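# Reorient a pinched screw hook in-hand to match goal pictures

## Task

A screw hook starts held in the robot's hand, gripped by its shank in a pinch between thumb and index finger. Rotate it inside that same hand until its orientation relative to the hand matches the two goal pictures. Nothing but this hand may touch the hook (the wrist camera, its bracket and the arm's final link count as hand); if the hook contacts anything else or leaves the hand, it fails. To complete it, keep the hook motionless in the hand for a short while with the palm pointing straight down and no hand motor reporting "moving", grip it firmly, and then declare that you are finished.

## Robot and tools

Robot: one small arm with a right hand (little, ring, middle, index fingers and a thumb with two motors: bend and turn). A wrist force-torque sensor, a bracket on the little-finger side of the wrist, and two cameras: cam_high (504x504 pinhole overview) and cam_wrist (504x504 fisheye on the wrist). Reference goal images can be shown again with show_instructions.

Frames. Scene frame: origin on the table top under the arm base, +z up, +y to the left looking along +x. The state line reports the hand point position (m) and quaternion (wxyz) plus velocities in this frame. The hand point sits 0.05 m in front of the palm where index pad meets thumb tip in a pinch. Its own axes: +z along straight fingers, +y out of the palm (so palm facing down means hand +y points to scene -z), +x across the palm away from the thumb. Fingers extend 0.06-0.07 m past it along +z; the bracket sticks out 0.03 m beyond it along +y and 0.11 m across the palm. The arm has little room: it can pull back along -z only slightly and rotate about +y clockwise (seen from the back of the hand) only a little; small turns also shift the point.

execute_actions: {"actions": [...], "pictures": bool}. The list holds at most one item. Empty list: just read state. A wait: {"steps": n}, n up to 300 control steps (1/30 s each), counted from the last result including reply time. An action: {"rows": [[14 numbers], ...], "steps": up to 15, default 15}; one row per step, the last row repeats if rows run out. Each row is a single list of 14 numbers, each in [-1, 1], in this order: dx, dy, dz, rx, ry, rz, little, ring, middle, index, thumb_bend, thumb_turn, force_limit, speed.
- dx, dy, dz, rx, ry, rz are an offset, not a pose: a target expressed in the hand point's own axes relative to its pose in the latest result that shows it (before any such result in the scene, and for later calls within the same reply, relative to where the robot is when the action starts). Every row counts from that same reference, not from the preceding row. Scale: 1.0 = 0.6 m or 180 degrees; rx, ry, rz form one rotation vector. All zeros drives the hand back to the reference; it is not a hold-still wait. The commanded pose is clipped each step to 100 mm and 16 degrees from the measured pose.
- Fingers (little, ring, middle, index): +1 straight/open, -1 fully curled. thumb_bend: +1 straight, -1 fully bent. thumb_turn: +1 beside palm, -1 in front of palm. A pinch is roughly index -0.22, thumb_bend -0.75, thumb_turn -0.57.
- force_limit: closing stop load at the fingertip, linear from about 0 N at -1 to 10 N at +1 (15 N for thumb motors); opening motors ignore it. speed: near 0 at -1 up to full at +1 (full travel 0.6 s). Closing fast overshoots; use speed -0.9 or lower for gentle grips.
A motor only starts when its target changes by 0.01 or more; it then locks at target or at force_limit. Resending identical numbers maintains a grip. To squeeze harder, raise force_limit and send a more-closed target than hand_measured; to loosen, send a more-open one.

move: {"target": [14 numbers], "speed": m/s 0.002-0.5 (default 0.25; rotation up to twice that in rad/s), "stop_force": N 5-24 optional}. The target row uses the same offset convention and hand values as above; hand values are sent at the start. Straight path, 0.5-10 s, no slowing for obstacles. stop_force ends the path when push against the motion rises that much; unreliable on rotating moves; omit it when backing off contact. Result adds a "move:" line: done, contact, off_target, moving, held or fault, plus limits (paced = pose clipped; held = some steps blocked) and distance from target.



Result lines: hand_measured, hand_stopped_by (moving, target, force, stalled, fault) and hand_load_n (N at fingertip, positive when pushed open) list six values in motor order. Loads near 0 signal a lost grip. "pose unreachable" and HELD mark rows blocked or altered by the clearance check. "Hand target" gives the pose currently being driven to. Wrist force/torque are in the end effector's axes, with offset up to ~3.5 N, noise ~1.4 N, saturating near 30 N.

Avoid: letting the hook touch anything but the hand or dropping it; knocking things off the table; pressing hard (the arm is stiff; 150 N outside force or joint torque over limits, e.g. wrist joints 8.01 N m, causes a 10 s fault stop); long heavy holds that overheat motors (warning at 70 °C, braking stop at 85 °C). Finish with palm straight down, hook firmly gripped, no motor reading moving, then call finished_scene.

Each tool is called after "Call:" by a JSON object that holds its "name" and its "arguments".

Reference images:

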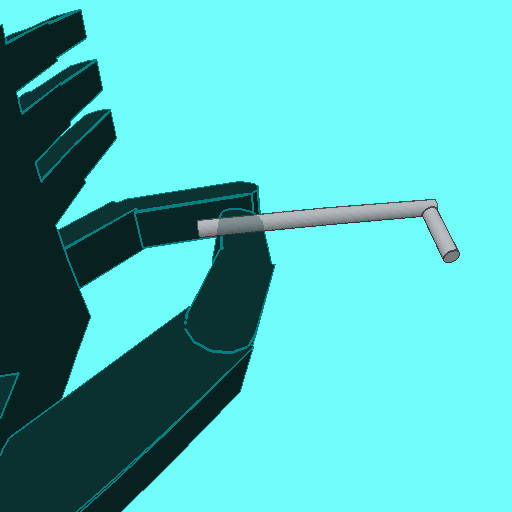

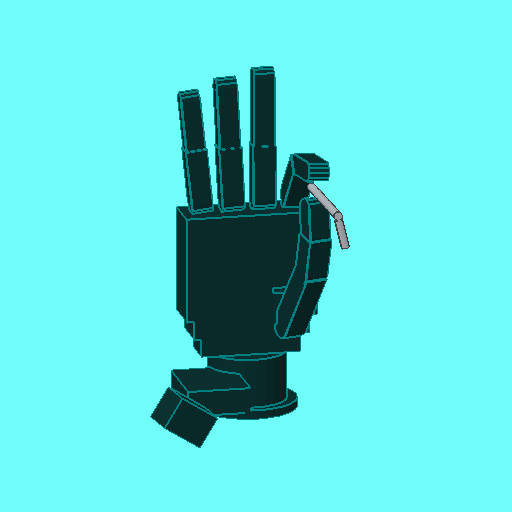

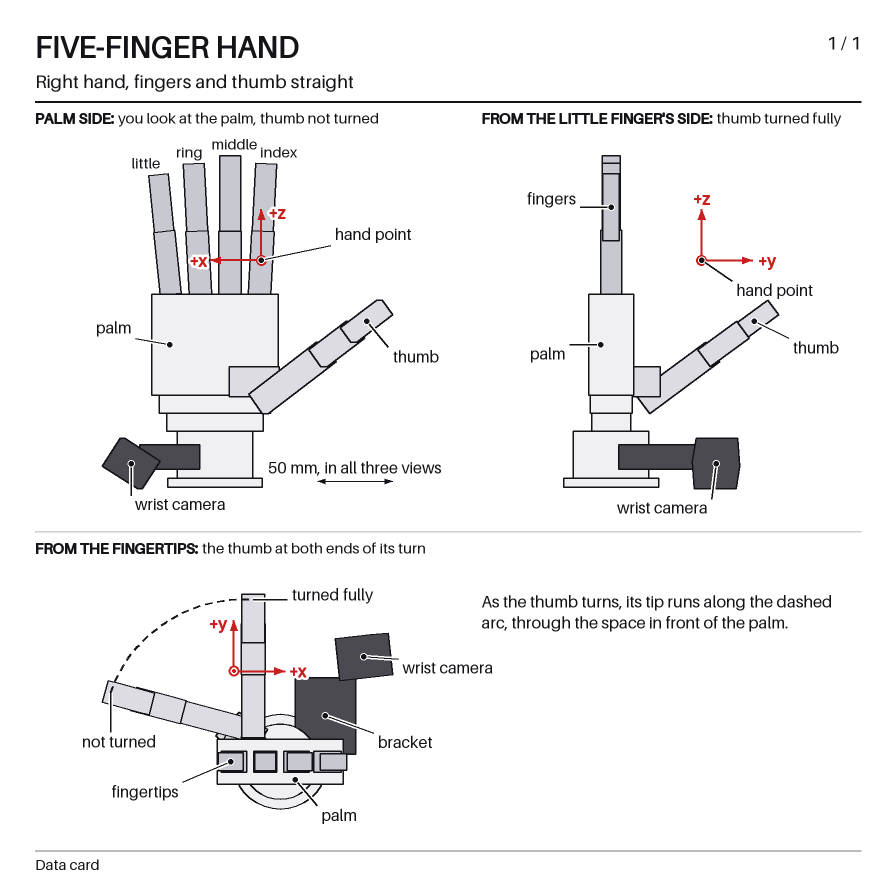

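## Session

I'll start by checking the current state.

Call:
{"name": "execute_actions", "arguments": {"actions": []}}

Scene clock: 0.00 s of 4500.00 s.
end_effector_position=(+0.4636, -0.0237, +0.3009) hand_measured=(+1.000, +1.000, +1.000, -0.148, -0.750, -0.550) hand_load_n=(+0.0, +0.0, +0.0, +5.5, +0.5, +0.0) hand_stopped_by=(target, target, target, target, target, target) hand_force_limit=0.00 hand_speed=-0.80 end_effector_quat_wxyz=(+0.409, -0.421, +0.561, -0.584) end_effector_velocity=(+0.000, -0.000, -0.000) end_effector_angular_velocity=(-0.000, -0.000, -0.000)
Joint positions: [-0.475 -1.401  2.244 -3.999 -1.362 -0.025]
Joint velocities: [-0.     0.001 -0.    -0.001  0.    -0.   ]
Motor temperatures (°C, as the motors report them): [32 31 27 39 36 30]
Wrist force (N, on the end effector, along its own x y z axes, offset not removed): no reading
Wrist torque (N m, same axes, about the end effector's origin, offset not removed): no reading
Hand target: +0.464, -0.024, +0.301; +0.409, -0.421, +0.561, -0.584

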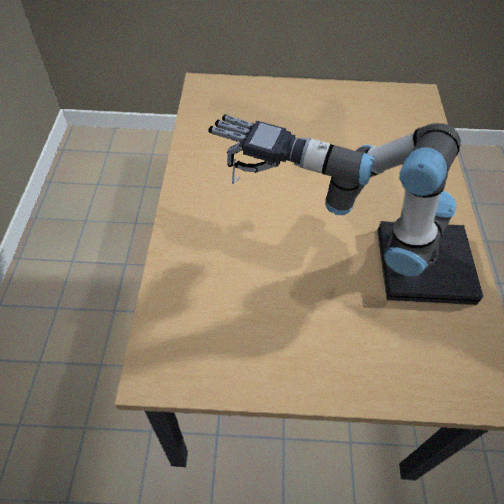

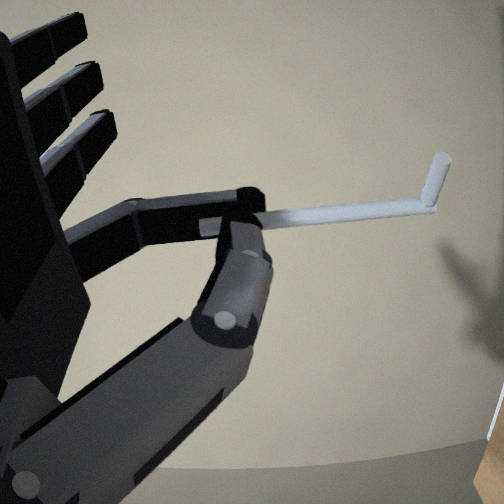

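Call:
{"name": "zoom_image", "arguments": {"camera": "cam_wrist", "region": [100, 100, 480, 400]}}

Region (100, 100, 480, 400) of cam_wrist's 504x504 image, scaled by 1.326, with more detail than that image has; it fills the top 398 rows of this view, and the rest is white.

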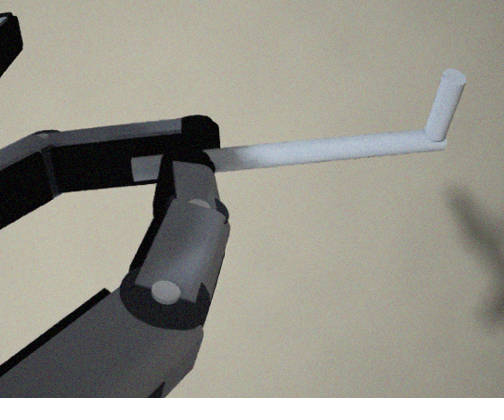

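Call:
{"name": "zoom_image", "arguments": {"camera": "cam_high", "region": [180, 90, 360, 230]}}

Region (180, 90, 360, 230) of cam_high's 504x504 image, scaled by 2.800, with more detail than that image has.

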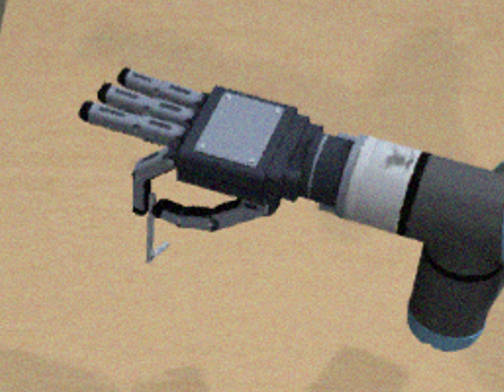

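Call:
{"name": "execute_actions", "arguments": {"actions": [{"rows": [[0,0,0,0,0,0,1,1,1,-0.30,-0.75,-0.62,0.0,-0.85],[0,0,0,0,0,0,1,1,1,-0.31,-0.75,-0.62,0.0,-0.85]], "steps": 15}]}}

Scene clock: 120.50 s of 4500.00 s.
end_effector_position=(+0.4636, -0.0237, +0.3009) hand_measured=(+1.000, +1.000, +1.000, -0.148, -0.750, -0.620) hand_load_n=(+0.0, +0.0, +0.0, +5.5, +0.0, +0.0) hand_stopped_by=(target, target, target, force, target, moving) hand_force_limit=0.00 hand_speed=-0.85 end_effector_quat_wxyz=(+0.409, -0.421, +0.561, -0.584) end_effector_velocity=(-0.000, +0.001, +0.001) end_effector_angular_velocity=(-0.001, -0.002, +0.001)
Joint positions: [-0.475 -1.401  2.244 -3.999 -1.362 -0.025]
Joint velocities: [ 0.001 -0.002 -0.     0.    -0.     0.   ]
Motor temperatures (°C, as the motors report them): [32 31 27 39 36 30]
Wrist force (N, on the end effector, along its own x y z axes, offset not removed): [-0.3 0.9 0.7]
Wrist torque (N m, same axes, about the end effector's origin, offset not removed): [-0.01 0.12 0.02]
Hand target: +0.464, -0.024, +0.301; +0.409, -0.421, +0.561, -0.584
Off the commanded pose: 0.000 m, 0 deg.
Steps of this call (steps 1 to 90: nothing new was sent; then 117.00 s passed at rest; steps 91 to 105: all 15 steps of this action). Readings (end_effector_position | what the end effector reports):
91: (+0.4636, -0.0237, +0.3009) | hand_measured=(+1.000, +1.000, +1.000, -0.148, -0.750, -0.550) hand_load_n=(+0.0, +0.0, +0.0, +5.5, +0.5, +0.0) hand_stopped_by=(target, target, target, force, target, moving) hand_force_limit=0.00 hand_speed=-0.85
92: (+0.4636, -0.0237, +0.3009) | hand_measured=(+1.000, +1.000, +1.000, -0.148, -0.750, -0.550) hand_load_n=(+0.0, +0.0, +0.0, +5.5, +0.5, +0.0) hand_stopped_by=(target, target, target, force, target, moving) hand_force_limit=0.00 hand_speed=-0.85
94: (+0.4636, -0.0237, +0.3009) | hand_measured=(+1.000, +1.000, +1.000, -0.148, -0.750, -0.556) hand_load_n=(+0.0, +0.0, +0.0, +5.5, +0.5, +0.0) hand_stopped_by=(target, target, target, force, target, moving) hand_force_limit=0.00 hand_speed=-0.85
98: (+0.4636, -0.0237, +0.3009) | hand_measured=(+1.000, +1.000, +1.000, -0.148, -0.750, -0.586) hand_load_n=(+0.0, +0.0, +0.0, +5.5, +0.0, +0.0) hand_stopped_by=(target, target, target, force, target, moving) hand_force_limit=0.00 hand_speed=-0.85
105: the state above

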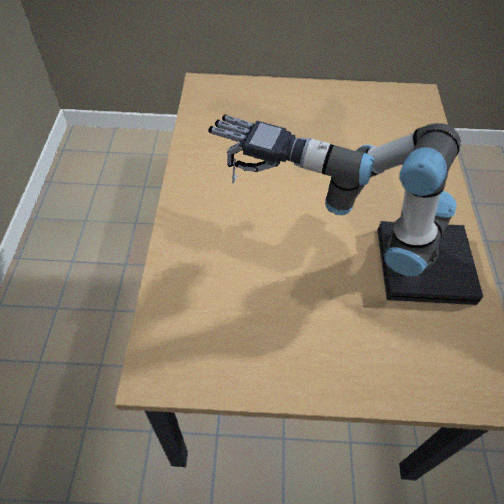

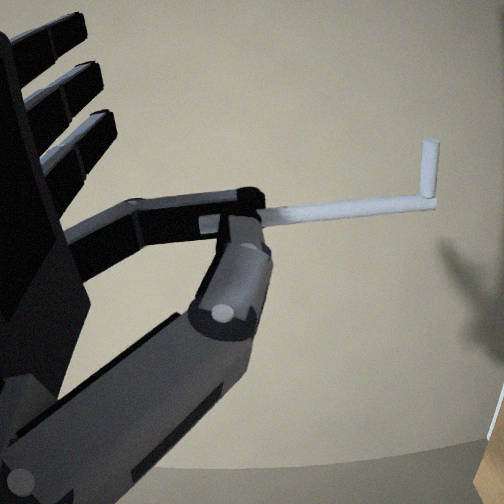

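Call:
{"name": "execute_actions", "arguments": {"actions": [{"rows": [[0,0,0,0,0,0,1,1,1,-0.30,-0.75,-0.70,0.0,-0.85],[0,0,0,0,0,0,1,1,1,-0.31,-0.75,-0.70,0.0,-0.85]], "steps": 15}]}}

Scene clock: 133.53 s of 4500.00 s.
end_effector_position=(+0.4636, -0.0237, +0.3009) hand_measured=(+1.000, +1.000, +1.000, -0.148, -0.750, -0.700) hand_load_n=(+0.0, +0.0, +0.0, +5.0, -1.0, +0.0) hand_stopped_by=(target, target, target, force, target, moving) hand_force_limit=0.00 hand_speed=-0.85 end_effector_quat_wxyz=(+0.409, -0.421, +0.561, -0.584) end_effector_velocity=(-0.000, +0.000, +0.000) end_effector_angular_velocity=(-0.000, -0.001, +0.000)
Joint positions: [-0.475 -1.401  2.244 -3.999 -1.362 -0.025]
Joint velocities: [ 0. -0. -0. -0. -0.  0.]
Motor temperatures (°C, as the motors report them): [32 31 27 39 36 30]
Wrist force (N, on the end effector, along its own x y z axes, offset not removed): [1.4 1.8 4.2]
Wrist torque (N m, same axes, about the end effector's origin, offset not removed): [-0.06 -0.24 0.12]
Hand target: +0.464, -0.024, +0.301; +0.409, -0.421, +0.561, -0.584
Off the commanded pose: 0.000 m, 0 deg.
Steps of this call (steps 1 to 90: nothing new was sent; then 9.53 s passed at rest; steps 91 to 105: all 15 steps of this action). Readings (end_effector_position | what the end effector reports):
91: (+0.4636, -0.0237, +0.3009) | hand_measured=(+1.000, +1.000, +1.000, -0.148, -0.750, -0.620) hand_load_n=(+0.0, +0.0, +0.0, +5.5, +0.0, +0.0) hand_stopped_by=(target, target, target, force, target, moving) hand_force_limit=0.00 hand_speed=-0.85
92: (+0.4636, -0.0237, +0.3009) | hand_measured=(+1.000, +1.000, +1.000, -0.148, -0.750, -0.620) hand_load_n=(+0.0, +0.0, +0.0, +5.5, +0.0, +0.0) hand_stopped_by=(target, target, target, force, target, moving) hand_force_limit=0.00 hand_speed=-0.85
94: (+0.4636, -0.0237, +0.3009) | hand_measured=(+1.000, +1.000, +1.000, -0.148, -0.750, -0.626) hand_load_n=(+0.0, +0.0, +0.0, +5.5, +0.0, +0.0) hand_stopped_by=(target, target, target, force, target, moving) hand_force_limit=0.00 hand_speed=-0.85
98: (+0.4636, -0.0237, +0.3009) | hand_measured=(+1.000, +1.000, +1.000, -0.148, -0.750, -0.656) hand_load_n=(+0.0, +0.0, +0.0, +5.5, -0.5, +0.0) hand_stopped_by=(target, target, target, force, target, moving) hand_force_limit=0.00 hand_speed=-0.85
105: the state above

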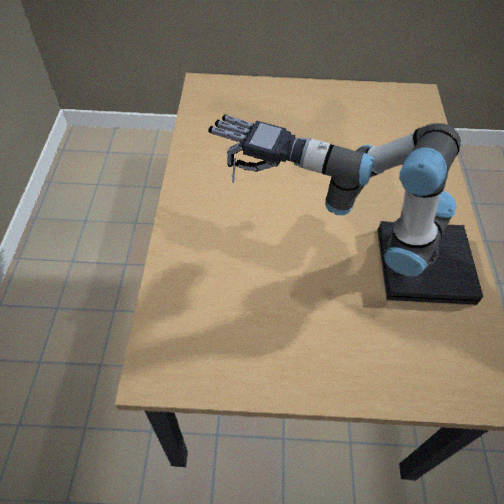

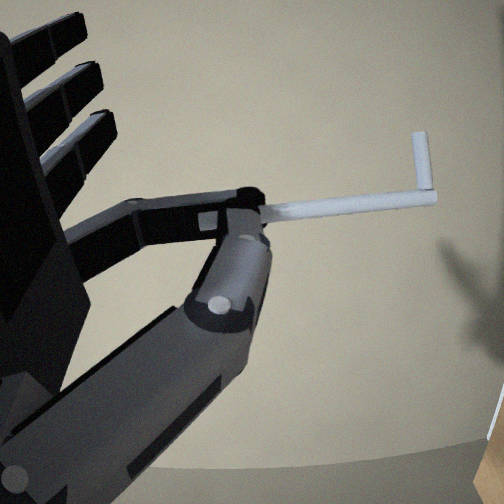

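Call:
{"name": "zoom_image", "arguments": {"camera": "cam_wrist", "region": [360, 100, 480, 220]}}

Region (360, 100, 480, 220) of cam_wrist's 504x504 image, scaled by 4.200, with more detail than that image has.

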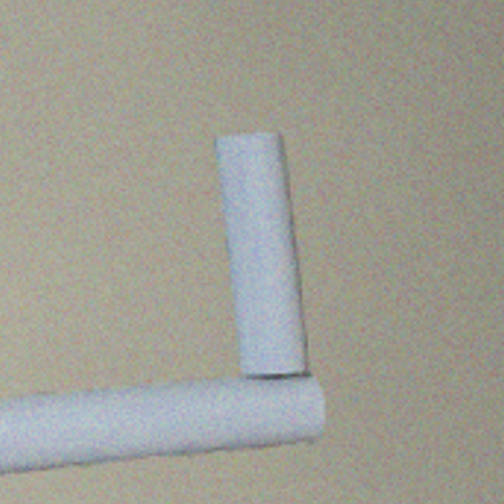

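Call:
{"name": "execute_actions", "arguments": {"actions": [{"rows": [[0,0,0,0,0,0,1,1,1,-0.30,-0.75,-0.58,0.0,-0.85],[0,0,0,0,0,0,1,1,1,-0.31,-0.75,-0.58,0.0,-0.85]], "steps": 15}]}}

Scene clock: 181.10 s of 4500.00 s.
end_effector_position=(+0.4636, -0.0237, +0.3009) hand_measured=(+1.000, +1.000, +1.000, -0.148, -0.750, -0.614) hand_load_n=(+0.0, +0.0, +0.0, +5.5, +0.0, +0.0) hand_stopped_by=(target, target, target, force, target, moving) hand_force_limit=0.00 hand_speed=-0.85 end_effector_quat_wxyz=(+0.409, -0.421, +0.561, -0.584) end_effector_velocity=(+0.000, -0.000, +0.000) end_effector_angular_velocity=(-0.001, -0.001, -0.001)
Joint positions: [-0.475 -1.401  2.244 -3.999 -1.362 -0.025]
Joint velocities: [-0.001  0.    -0.001 -0.001 -0.    -0.   ]
Motor temperatures (°C, as the motors report them): [32 31 27 39 36 30]
Wrist force (N, on the end effector, along its own x y z axes, offset not removed): [-0.1 0.3 1.0]
Wrist torque (N m, same axes, about the end effector's origin, offset not removed): [0.01 0.03 0.01]
Hand target: +0.464, -0.024, +0.301; +0.409, -0.421, +0.561, -0.584
Off the commanded pose: 0.000 m, 0 deg.
Steps of this call (steps 1 to 90: nothing new was sent; then 44.07 s passed at rest; steps 91 to 105: all 15 steps of this action). Readings (end_effector_position | what the end effector reports):
91: (+0.4636, -0.0237, +0.3009) | hand_measured=(+1.000, +1.000, +1.000, -0.148, -0.750, -0.700) hand_load_n=(+0.0, +0.0, +0.0, +5.0, -1.0, +0.0) hand_stopped_by=(target, target, target, force, target, moving) hand_force_limit=0.00 hand_speed=-0.85
92: (+0.4636, -0.0237, +0.3009) | hand_measured=(+1.000, +1.000, +1.000, -0.148, -0.750, -0.700) hand_load_n=(+0.0, +0.0, +0.0, +5.0, -1.0, +0.0) hand_stopped_by=(target, target, target, force, target, moving) hand_force_limit=0.00 hand_speed=-0.85
94: (+0.4636, -0.0237, +0.3009) | hand_measured=(+1.000, +1.000, +1.000, -0.148, -0.750, -0.694) hand_load_n=(+0.0, +0.0, +0.0, +5.0, -1.0, +0.0) hand_stopped_by=(target, target, target, force, target, moving) hand_force_limit=0.00 hand_speed=-0.85
98: (+0.4636, -0.0237, +0.3009) | hand_measured=(+1.000, +1.000, +1.000, -0.148, -0.750, -0.664) hand_load_n=(+0.0, +0.0, +0.0, +5.0, -0.5, +0.0) hand_stopped_by=(target, target, target, force, target, moving) hand_force_limit=0.00 hand_speed=-0.85
105: the state above

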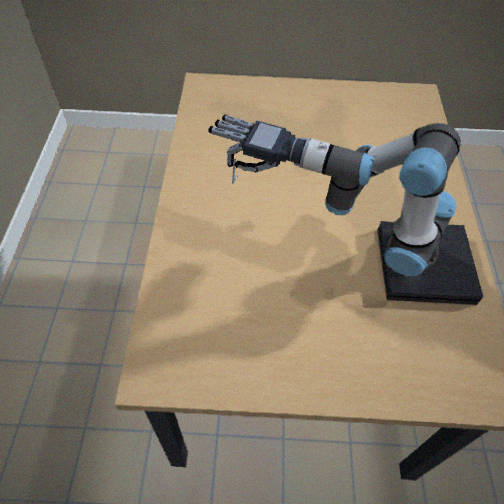

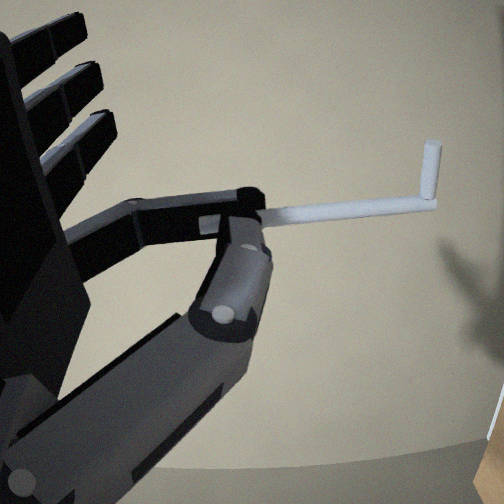

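Call:
{"name": "execute_actions", "arguments": {"actions": [{"rows": [[0,0,0,0,0,0,1,1,1,-0.30,-0.75,-0.50,0.0,-0.8],[0,0,0,0,0,0,1,1,1,-0.31,-0.75,-0.50,0.0,-0.8]], "steps": 15}]}}

Scene clock: 189.50 s of 4500.00 s.
end_effector_position=(+0.4636, -0.0237, +0.3009) hand_measured=(+1.000, +1.000, +1.000, -0.148, -0.750, -0.500) hand_load_n=(+0.0, +0.0, +0.0, +5.5, +1.5, +0.0) hand_stopped_by=(target, target, target, force, target, target) hand_force_limit=0.00 hand_speed=-0.80 end_effector_quat_wxyz=(+0.409, -0.421, +0.561, -0.584) end_effector_velocity=(-0.000, -0.000, -0.000) end_effector_angular_velocity=(+0.000, +0.000, -0.001)
Joint positions: [-0.475 -1.401  2.244 -3.999 -1.362 -0.025]
Joint velocities: [-0.001 -0.     0.     0.    -0.    -0.   ]
Motor temperatures (°C, as the motors report them): [32 31 27 39 36 30]
Wrist force (N, on the end effector, along its own x y z axes, offset not removed): [0.3 -0.1 0.4]
Wrist torque (N m, same axes, about the end effector's origin, offset not removed): [-0.06 0.01 0.07]
Hand target: +0.464, -0.024, +0.301; +0.409, -0.421, +0.561, -0.584
Off the commanded pose: 0.000 m, 0 deg.
Steps of this call (steps 1 to 90: nothing new was sent; then 4.90 s passed at rest; steps 91 to 105: all 15 steps of this action). Readings (end_effector_position | what the end effector reports):
91: (+0.4636, -0.0237, +0.3009) | hand_measured=(+1.000, +1.000, +1.000, -0.148, -0.750, -0.580) hand_load_n=(+0.0, +0.0, +0.0, +5.5, +0.5, +0.0) hand_stopped_by=(target, target, target, force, target, moving) hand_force_limit=0.00 hand_speed=-0.80
92: (+0.4636, -0.0237, +0.3009) | hand_measured=(+1.000, +1.000, +1.000, -0.148, -0.750, -0.580) hand_load_n=(+0.0, +0.0, +0.0, +5.5, +0.5, +0.0) hand_stopped_by=(target, target, target, force, target, moving) hand_force_limit=0.00 hand_speed=-0.80
94: (+0.4636, -0.0237, +0.3009) | hand_measured=(+1.000, +1.000, +1.000, -0.148, -0.750, -0.572) hand_load_n=(+0.0, +0.0, +0.0, +5.5, +0.5, +0.0) hand_stopped_by=(target, target, target, force, target, moving) hand_force_limit=0.00 hand_speed=-0.80
98: (+0.4636, -0.0237, +0.3009) | hand_measured=(+1.000, +1.000, +1.000, -0.148, -0.750, -0.534) hand_load_n=(+0.0, +0.0, +0.0, +5.5, +1.0, +0.0) hand_stopped_by=(target, target, target, force, target, moving) hand_force_limit=0.00 hand_speed=-0.80
105: the state above

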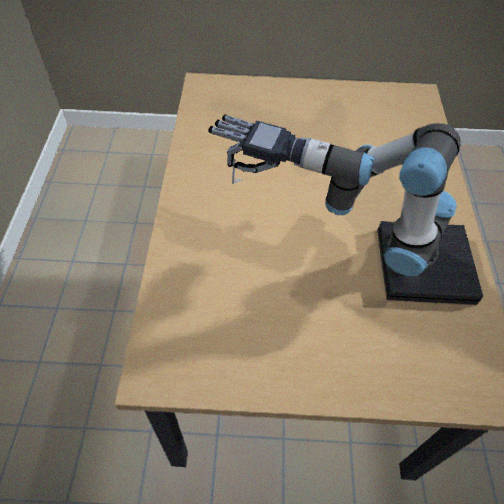

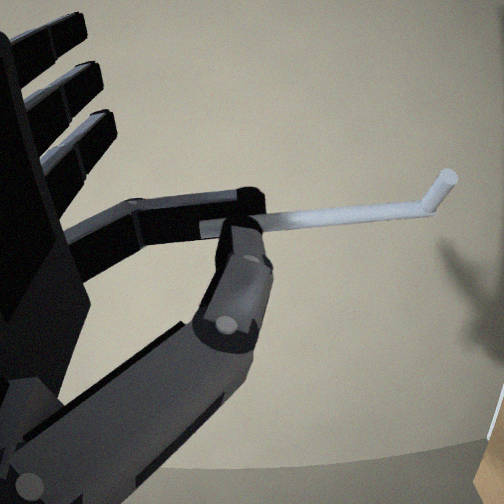

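Call:
{"name": "execute_actions", "arguments": {"actions": [{"rows": [[0,0,0,0,0,0,1,1,1,-0.30,-0.75,-0.40,0.0,-0.8],[0,0,0,0,0,0,1,1,1,-0.31,-0.75,-0.40,0.0,-0.8]], "steps": 15}]}}

Scene clock: 195.33 s of 4500.00 s.
end_effector_position=(+0.4636, -0.0237, +0.3009) hand_measured=(+1.000, +1.000, +1.000, -0.148, -0.748, -0.400) hand_load_n=(+0.0, +0.0, +0.0, +6.0, +3.0, -0.5) hand_stopped_by=(target, target, target, force, target, moving) hand_force_limit=0.00 hand_speed=-0.80 end_effector_quat_wxyz=(+0.409, -0.421, +0.561, -0.584) end_effector_velocity=(+0.000, -0.000, -0.000) end_effector_angular_velocity=(+0.000, +0.000, -0.000)
Joint positions: [-0.475 -1.401  2.244 -3.999 -1.362 -0.025]
Joint velocities: [-0.     0.001 -0.    -0.     0.    -0.   ]
Motor temperatures (°C, as the motors report them): [32 31 27 39 36 30]
Wrist force (N, on the end effector, along its own x y z axes, offset not removed): [0.6 1.2 2.4]
Wrist torque (N m, same axes, about the end effector's origin, offset not removed): [-0.01 -0.12 0.13]
Hand target: +0.464, -0.024, +0.301; +0.409, -0.421, +0.561, -0.584
Off the commanded pose: 0.000 m, 0 deg.
Steps of this call (steps 1 to 90: nothing new was sent; then 2.33 s passed at rest; steps 91 to 105: all 15 steps of this action). Readings (end_effector_position | what the end effector reports):
91: (+0.4636, -0.0237, +0.3009) | hand_measured=(+1.000, +1.000, +1.000, -0.148, -0.750, -0.500) hand_load_n=(+0.0, +0.0, +0.0, +5.5, +1.5, +0.0) hand_stopped_by=(target, target, target, force, target, moving) hand_force_limit=0.00 hand_speed=-0.80
92: (+0.4636, -0.0237, +0.3009) | hand_measured=(+1.000, +1.000, +1.000, -0.148, -0.750, -0.500) hand_load_n=(+0.0, +0.0, +0.0, +5.5, +1.5, +0.0) hand_stopped_by=(target, target, target, force, target, moving) hand_force_limit=0.00 hand_speed=-0.80
94: (+0.4636, -0.0237, +0.3009) | hand_measured=(+1.000, +1.000, +1.000, -0.148, -0.750, -0.492) hand_load_n=(+0.0, +0.0, +0.0, +5.5, +1.5, +0.0) hand_stopped_by=(target, target, target, force, target, moving) hand_force_limit=0.00 hand_speed=-0.80
98: (+0.4636, -0.0237, +0.3009) | hand_measured=(+1.000, +1.000, +1.000, -0.148, -0.748, -0.454) hand_load_n=(+0.0, +0.0, +0.0, +5.5, +2.5, -0.5) hand_stopped_by=(target, target, target, force, target, moving) hand_force_limit=0.00 hand_speed=-0.80
105: the state above

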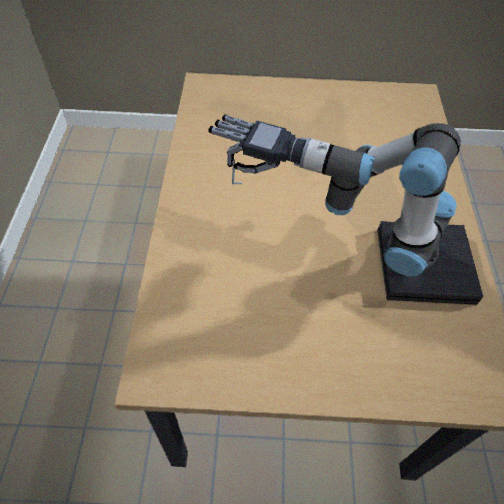

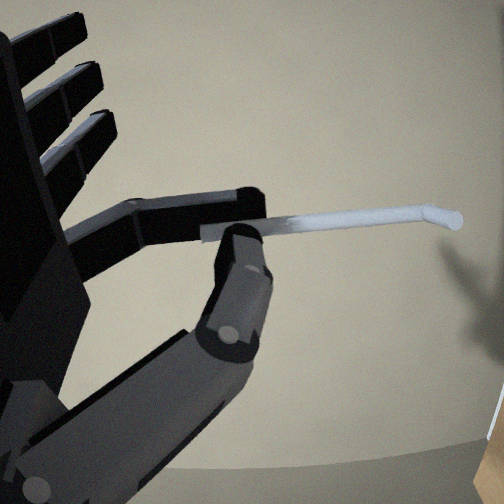

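Call:
{"name": "execute_actions", "arguments": {"actions": [{"rows": [[0,0,0,0,0,0,1,1,1,-0.30,-0.75,-0.31,0.0,-0.8],[0,0,0,0,0,0,1,1,1,-0.31,-0.75,-0.31,0.0,-0.8]], "steps": 15}]}}

Scene clock: 205.37 s of 4500.00 s.
end_effector_position=(+0.4636, -0.0237, +0.3009) hand_measured=(+1.000, +1.000, +1.000, -0.148, -0.748, -0.310) hand_load_n=(+0.0, +0.0, +0.0, +6.0, +4.0, -0.5) hand_stopped_by=(target, target, target, force, target, moving) hand_force_limit=0.00 hand_speed=-0.80 end_effector_quat_wxyz=(+0.409, -0.421, +0.561, -0.584) end_effector_velocity=(-0.000, -0.000, +0.001) end_effector_angular_velocity=(-0.001, -0.001, -0.000)
Joint positions: [-0.475 -1.401  2.244 -3.999 -1.362 -0.025]
Joint velocities: [-0.    -0.001 -0.    -0.    -0.     0.   ]
Motor temperatures (°C, as the motors report them): [32 31 27 39 36 30]
Wrist force (N, on the end effector, along its own x y z axes, offset not removed): [1.4 0.0 1.8]
Wrist torque (N m, same axes, about the end effector's origin, offset not removed): [-0.17 -0.28 0.12]
Hand target: +0.464, -0.024, +0.301; +0.409, -0.421, +0.561, -0.584
Off the commanded pose: 0.000 m, 0 deg.
Steps of this call (steps 1 to 90: nothing new was sent; then 6.53 s passed at rest; steps 91 to 105: all 15 steps of this action). Readings (end_effector_position | what the end effector reports):
91: (+0.4636, -0.0237, +0.3009) | hand_measured=(+1.000, +1.000, +1.000, -0.148, -0.748, -0.400) hand_load_n=(+0.0, +0.0, +0.0, +6.0, +3.0, -0.5) hand_stopped_by=(target, target, target, force, target, moving) hand_force_limit=0.00 hand_speed=-0.80
92: (+0.4636, -0.0237, +0.3009) | hand_measured=(+1.000, +1.000, +1.000, -0.148, -0.748, -0.400) hand_load_n=(+0.0, +0.0, +0.0, +6.0, +3.0, -0.5) hand_stopped_by=(target, target, target, force, target, moving) hand_force_limit=0.00 hand_speed=-0.80
94: (+0.4636, -0.0237, +0.3009) | hand_measured=(+1.000, +1.000, +1.000, -0.148, -0.748, -0.392) hand_load_n=(+0.0, +0.0, +0.0, +6.0, +3.0, -0.5) hand_stopped_by=(target, target, target, force, target, moving) hand_force_limit=0.00 hand_speed=-0.80
98: (+0.4636, -0.0237, +0.3009) | hand_measured=(+1.000, +1.000, +1.000, -0.148, -0.748, -0.354) hand_load_n=(+0.0, +0.0, +0.0, +6.0, +3.5, -0.5) hand_stopped_by=(target, target, target, force, target, moving) hand_force_limit=0.00 hand_speed=-0.80
105: the state above

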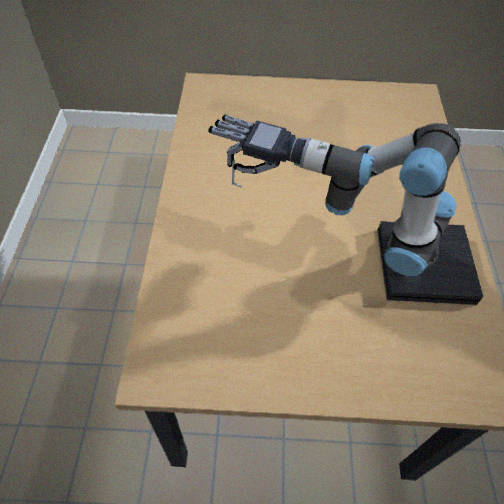

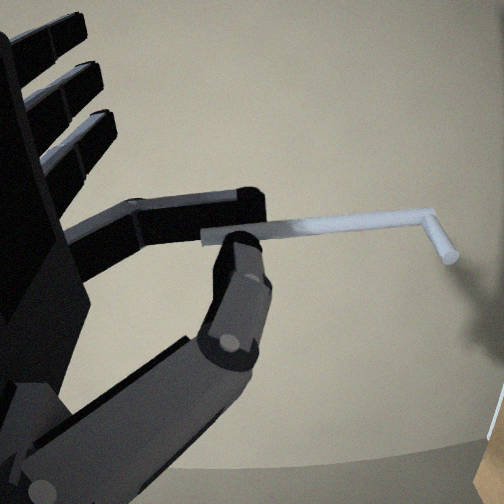

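Call:
{"name": "execute_actions", "arguments": {"actions": [{"rows": [[0,0,0,0,0,0,1,1,1,-0.30,-0.75,-0.28,0.0,-0.85],[0,0,0,0,0,0,1,1,1,-0.31,-0.75,-0.28,0.0,-0.85]], "steps": 12}]}}

Scene clock: 214.50 s of 4500.00 s.
end_effector_position=(+0.4636, -0.0237, +0.3009) hand_measured=(+1.000, +1.000, +1.000, -0.148, -0.748, -0.280) hand_load_n=(+0.0, +0.0, +0.0, +6.0, +4.5, -0.5) hand_stopped_by=(target, target, target, force, target, target) hand_force_limit=0.00 hand_speed=-0.85 end_effector_quat_wxyz=(+0.409, -0.421, +0.561, -0.584) end_effector_velocity=(+0.000, +0.001, -0.000) end_effector_angular_velocity=(+0.000, +0.001, +0.002)
Joint positions: [-0.475 -1.401  2.244 -3.999 -1.362 -0.025]
Joint velocities: [ 0.002  0.001  0.    -0.     0.     0.   ]
Motor temperatures (°C, as the motors report them): [32 31 27 39 36 30]
Wrist force (N, on the end effector, along its own x y z axes, offset not removed): [0.5 0.1 2.1]
Wrist torque (N m, same axes, about the end effector's origin, offset not removed): [-0.21 -0.07 -0.01]
Hand target: +0.464, -0.024, +0.301; +0.409, -0.421, +0.561, -0.584
Off the commanded pose: 0.000 m, 0 deg.
Steps of this call (steps 1 to 90: nothing new was sent; then 5.73 s passed at rest; steps 91 to 102: all 12 steps of this action). Readings (end_effector_position | what the end effector reports):
91: (+0.4636, -0.0237, +0.3009) | hand_measured=(+1.000, +1.000, +1.000, -0.148, -0.748, -0.310) hand_load_n=(+0.0, +0.0, +0.0, +6.0, +4.0, -0.5) hand_stopped_by=(target, target, target, force, target, moving) hand_force_limit=0.00 hand_speed=-0.85
92: (+0.4636, -0.0237, +0.3009) | hand_measured=(+1.000, +1.000, +1.000, -0.148, -0.748, -0.310) hand_load_n=(+0.0, +0.0, +0.0, +6.0, +4.0, -0.5) hand_stopped_by=(target, target, target, force, target, moving) hand_force_limit=0.00 hand_speed=-0.85
94: (+0.4636, -0.0237, +0.3009) | hand_measured=(+1.000, +1.000, +1.000, -0.148, -0.748, -0.304) hand_load_n=(+0.0, +0.0, +0.0, +6.0, +4.0, -0.5) hand_stopped_by=(target, target, target, force, target, moving) hand_force_limit=0.00 hand_speed=-0.85
98: (+0.4636, -0.0237, +0.3009) | hand_measured=(+1.000, +1.000, +1.000, -0.148, -0.748, -0.280) hand_load_n=(+0.0, +0.0, +0.0, +6.0, +4.5, -0.5) hand_stopped_by=(target, target, target, force, target, moving) hand_force_limit=0.00 hand_speed=-0.85
102: the state above

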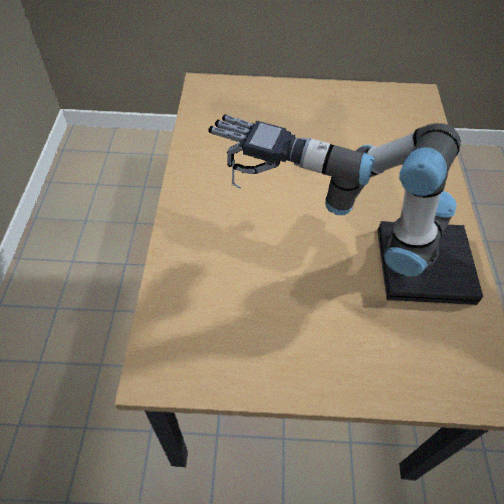

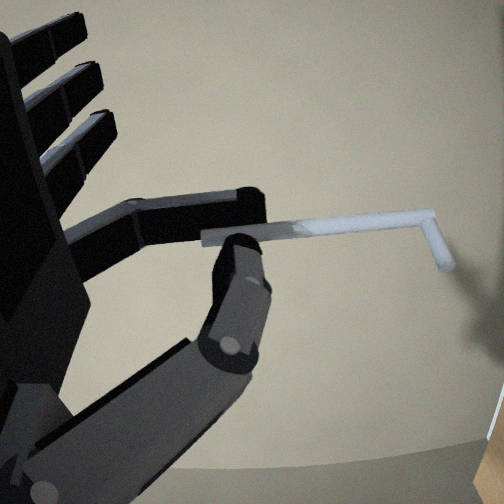

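Call:
{"name": "execute_actions", "arguments": {"actions": [{"rows": [[0,0,0,0,0,0,1,1,1,-0.45,-0.75,-0.28,0.5,-0.9]], "steps": 15}]}}

Scene clock: 220.30 s of 4500.00 s.
end_effector_position=(+0.4636, -0.0237, +0.3009) hand_measured=(+1.000, +1.000, +1.000, -0.156, -0.748, -0.280) hand_load_n=(+0.0, +0.0, +0.0, +9.0, +5.0, -0.5) hand_stopped_by=(target, target, target, force, target, target) hand_force_limit=0.50 hand_speed=-0.90 end_effector_quat_wxyz=(+0.409, -0.421, +0.561, -0.584) end_effector_velocity=(-0.000, +0.000, -0.001) end_effector_angular_velocity=(+0.000, +0.001, +0.001)
Joint positions: [-0.475 -1.401  2.244 -3.999 -1.362 -0.025]
Joint velocities: [ 0.001  0.001  0.001 -0.001  0.    -0.   ]
Motor temperatures (°C, as the motors report them): [32 31 27 39 36 30]
Wrist force (N, on the end effector, along its own x y z axes, offset not removed): [-0.8 0.6 2.2]
Wrist torque (N m, same axes, about the end effector's origin, offset not removed): [-0.05 0.12 -0.02]
Hand target: +0.464, -0.024, +0.301; +0.409, -0.421, +0.561, -0.584
Off the commanded pose: 0.000 m, 0 deg.
Steps of this call (steps 1 to 90: nothing new was sent; then 2.30 s passed at rest; steps 91 to 105: all 15 steps of this action). Readings (end_effector_position | what the end effector reports):
91: (+0.4636, -0.0237, +0.3009) | hand_measured=(+1.000, +1.000, +1.000, -0.148, -0.748, -0.280) hand_load_n=(+0.0, +0.0, +0.0, +6.0, +4.5, -0.5) hand_stopped_by=(target, target, target, moving, target, target) hand_force_limit=0.50 hand_speed=-0.90
92: (+0.4636, -0.0237, +0.3009) | hand_measured=(+1.000, +1.000, +1.000, -0.148, -0.748, -0.280) hand_load_n=(+0.0, +0.0, +0.0, +6.0, +4.5, -0.5) hand_stopped_by=(target, target, target, moving, target, target) hand_force_limit=0.50 hand_speed=-0.90
94: (+0.4636, -0.0237, +0.3009) | hand_measured=(+1.000, +1.000, +1.000, -0.152, -0.748, -0.280) hand_load_n=(+0.0, +0.0, +0.0, +7.5, +4.5, -0.5) hand_stopped_by=(target, target, target, moving, target, target) hand_force_limit=0.50 hand_speed=-0.90
98: (+0.4636, -0.0237, +0.3009) | hand_measured=(+1.000, +1.000, +1.000, -0.156, -0.748, -0.280) hand_load_n=(+0.0, +0.0, +0.0, +9.0, +5.0, -0.5) hand_stopped_by=(target, target, target, force, target, target) hand_force_limit=0.50 hand_speed=-0.90
105: the state above

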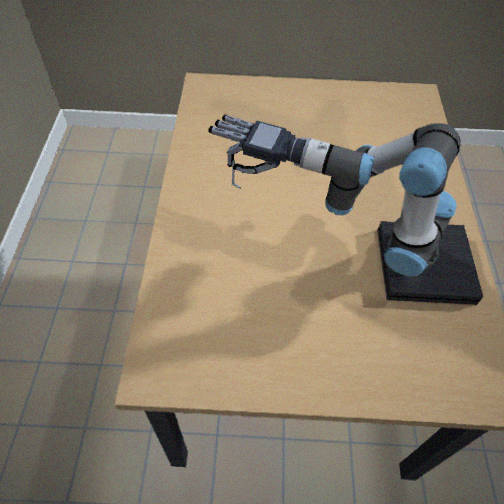

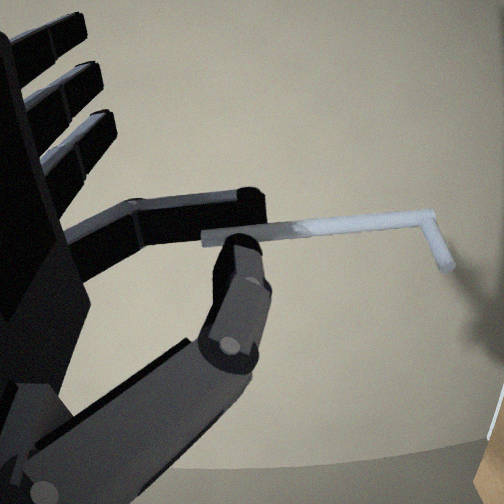

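Call:
{"name": "execute_actions", "arguments": {"actions": [{"rows": [[0,0,0,-0.005,0,0.0107,1,1,1,-0.45,-0.75,-0.28,0.5,-0.9]], "steps": 15}]}}

Scene clock: 231.57 s of 4500.00 s.
end_effector_position=(+0.4636, -0.0237, +0.3009) hand_measured=(+1.000, +1.000, +1.000, -0.156, -0.748, -0.280) hand_load_n=(+0.0, +0.0, +0.0, +9.0, +5.0, -0.5) hand_stopped_by=(target, target, target, force, target, target) hand_force_limit=0.50 hand_speed=-0.90 end_effector_quat_wxyz=(+0.415, -0.415, +0.572, -0.573) end_effector_velocity=(-0.000, +0.000, +0.000) end_effector_angular_velocity=(+0.006, +0.000, +0.001)
Joint positions: [-0.484 -1.416  2.244 -3.968 -1.353  0.005]
Joint velocities: [-0.002 -0.004  0.     0.006  0.003  0.005]
Motor temperatures (°C, as the motors report them): [32 31 27 39 36 30]
Wrist force (N, on the end effector, along its own x y z axes, offset not removed): [1.3 1.0 2.6]
Wrist torque (N m, same axes, about the end effector's origin, offset not removed): [-0.02 -0.20 0.19]
Hand target: +0.464, -0.024, +0.301; +0.415, -0.415, +0.572, -0.572
Off the commanded pose: 0.000 m, 0 deg.
Steps of this call (steps 1 to 90: nothing new was sent; then 7.77 s passed at rest; steps 91 to 105: all 15 steps of this action). Readings (end_effector_position | what the end effector reports):
91: (+0.4636, -0.0237, +0.3009) | hand_measured=(+1.000, +1.000, +1.000, -0.156, -0.748, -0.280) hand_load_n=(+0.0, +0.0, +0.0, +9.0, +5.0, -0.5) hand_stopped_by=(target, target, target, force, target, target) hand_force_limit=0.50 hand_speed=-0.90
92: (+0.4636, -0.0237, +0.3009) | hand_measured=(+1.000, +1.000, +1.000, -0.156, -0.748, -0.280) hand_load_n=(+0.0, +0.0, +0.0, +9.0, +5.0, -0.5) hand_stopped_by=(target, target, target, force, target, target) hand_force_limit=0.50 hand_speed=-0.90
94: (+0.4636, -0.0237, +0.3009) | hand_measured=(+1.000, +1.000, +1.000, -0.156, -0.748, -0.280) hand_load_n=(+0.0, +0.0, +0.0, +9.0, +5.0, -0.5) hand_stopped_by=(target, target, target, force, target, target) hand_force_limit=0.50 hand_speed=-0.90
98: (+0.4636, -0.0237, +0.3009) | hand_measured=(+1.000, +1.000, +1.000, -0.156, -0.748, -0.280) hand_load_n=(+0.0, +0.0, +0.0, +9.0, +5.0, -0.5) hand_stopped_by=(target, target, target, force, target, target) hand_force_limit=0.50 hand_speed=-0.90
105: the state above

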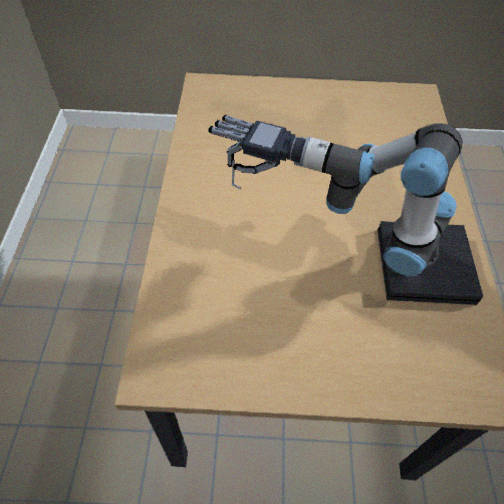

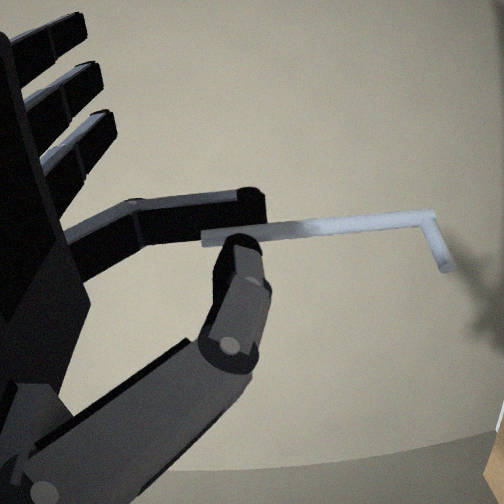

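Call:
{"name": "wait", "arguments": {"seconds": 1.0}}

Scene clock: 239.57 s of 4500.00 s.
end_effector_position=(+0.4636, -0.0237, +0.3009) hand_measured=(+1.000, +1.000, +1.000, -0.156, -0.748, -0.280) hand_load_n=(+0.0, +0.0, +0.0, +9.0, +5.0, -0.5) hand_stopped_by=(target, target, target, force, target, target) hand_force_limit=0.50 hand_speed=-0.90 end_effector_quat_wxyz=(+0.415, -0.415, +0.572, -0.572) end_effector_velocity=(-0.000, -0.000, +0.000) end_effector_angular_velocity=(+0.000, -0.000, -0.001)
Joint positions: [-0.484 -1.416  2.244 -3.968 -1.353  0.006]
Joint velocities: [-0.001 -0.001  0.     0.    -0.     0.   ]
Motor temperatures (°C, as the motors report them): [32 31 27 39 36 30]
Wrist force (N, on the end effector, along its own x y z axes, offset not removed): [0.9 1.2 1.6]
Wrist torque (N m, same axes, about the end effector's origin, offset not removed): [0.05 -0.13 0.16]
Hand target: +0.464, -0.024, +0.301; +0.415, -0.415, +0.572, -0.572
Off the commanded pose: 0.000 m, 0 deg.
Steps of this call (steps 1 to 90: nothing new was sent; then 5.00 s passed at rest). Readings (end_effector_position | what the end effector reports):
1: (+0.4636, -0.0237, +0.3009) | hand_measured=(+1.000, +1.000, +1.000, -0.156, -0.748, -0.280) hand_load_n=(+0.0, +0.0, +0.0, +9.0, +5.0, -0.5) hand_stopped_by=(target, target, target, force, target, target) hand_force_limit=0.50 hand_speed=-0.90
2: (+0.4636, -0.0237, +0.3009) | hand_measured=(+1.000, +1.000, +1.000, -0.156, -0.748, -0.280) hand_load_n=(+0.0, +0.0, +0.0, +9.0, +5.0, -0.5) hand_stopped_by=(target, target, target, force, target, target) hand_force_limit=0.50 hand_speed=-0.90
4: (+0.4636, -0.0237, +0.3009) | hand_measured=(+1.000, +1.000, +1.000, -0.156, -0.748, -0.280) hand_load_n=(+0.0, +0.0, +0.0, +9.0, +5.0, -0.5) hand_stopped_by=(target, target, target, force, target, target) hand_force_limit=0.50 hand_speed=-0.90
8: (+0.4636, -0.0237, +0.3009) | hand_measured=(+1.000, +1.000, +1.000, -0.156, -0.748, -0.280) hand_load_n=(+0.0, +0.0, +0.0, +9.0, +5.0, -0.5) hand_stopped_by=(target, target, target, force, target, target) hand_force_limit=0.50 hand_speed=-0.90
90: the state above

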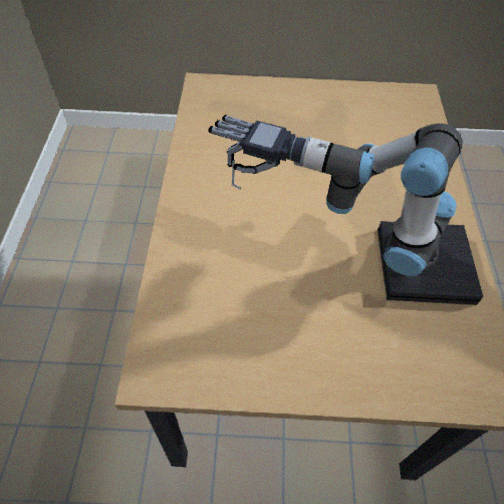

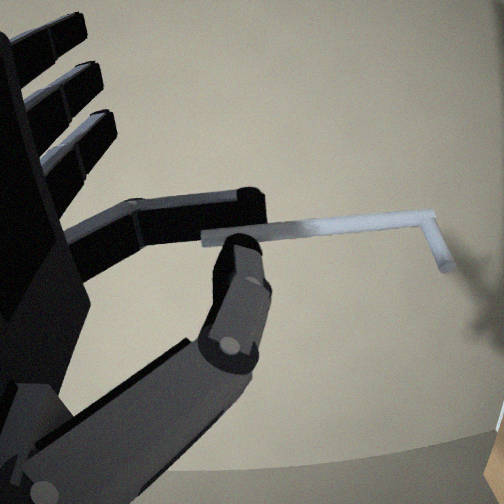

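The hook now matches the goal pictures. It is held firmly and still, with the palm facing straight down.

Call:
{"name": "finished_scene", "arguments": {"scene": 1}}

The scene is finished: the task was done.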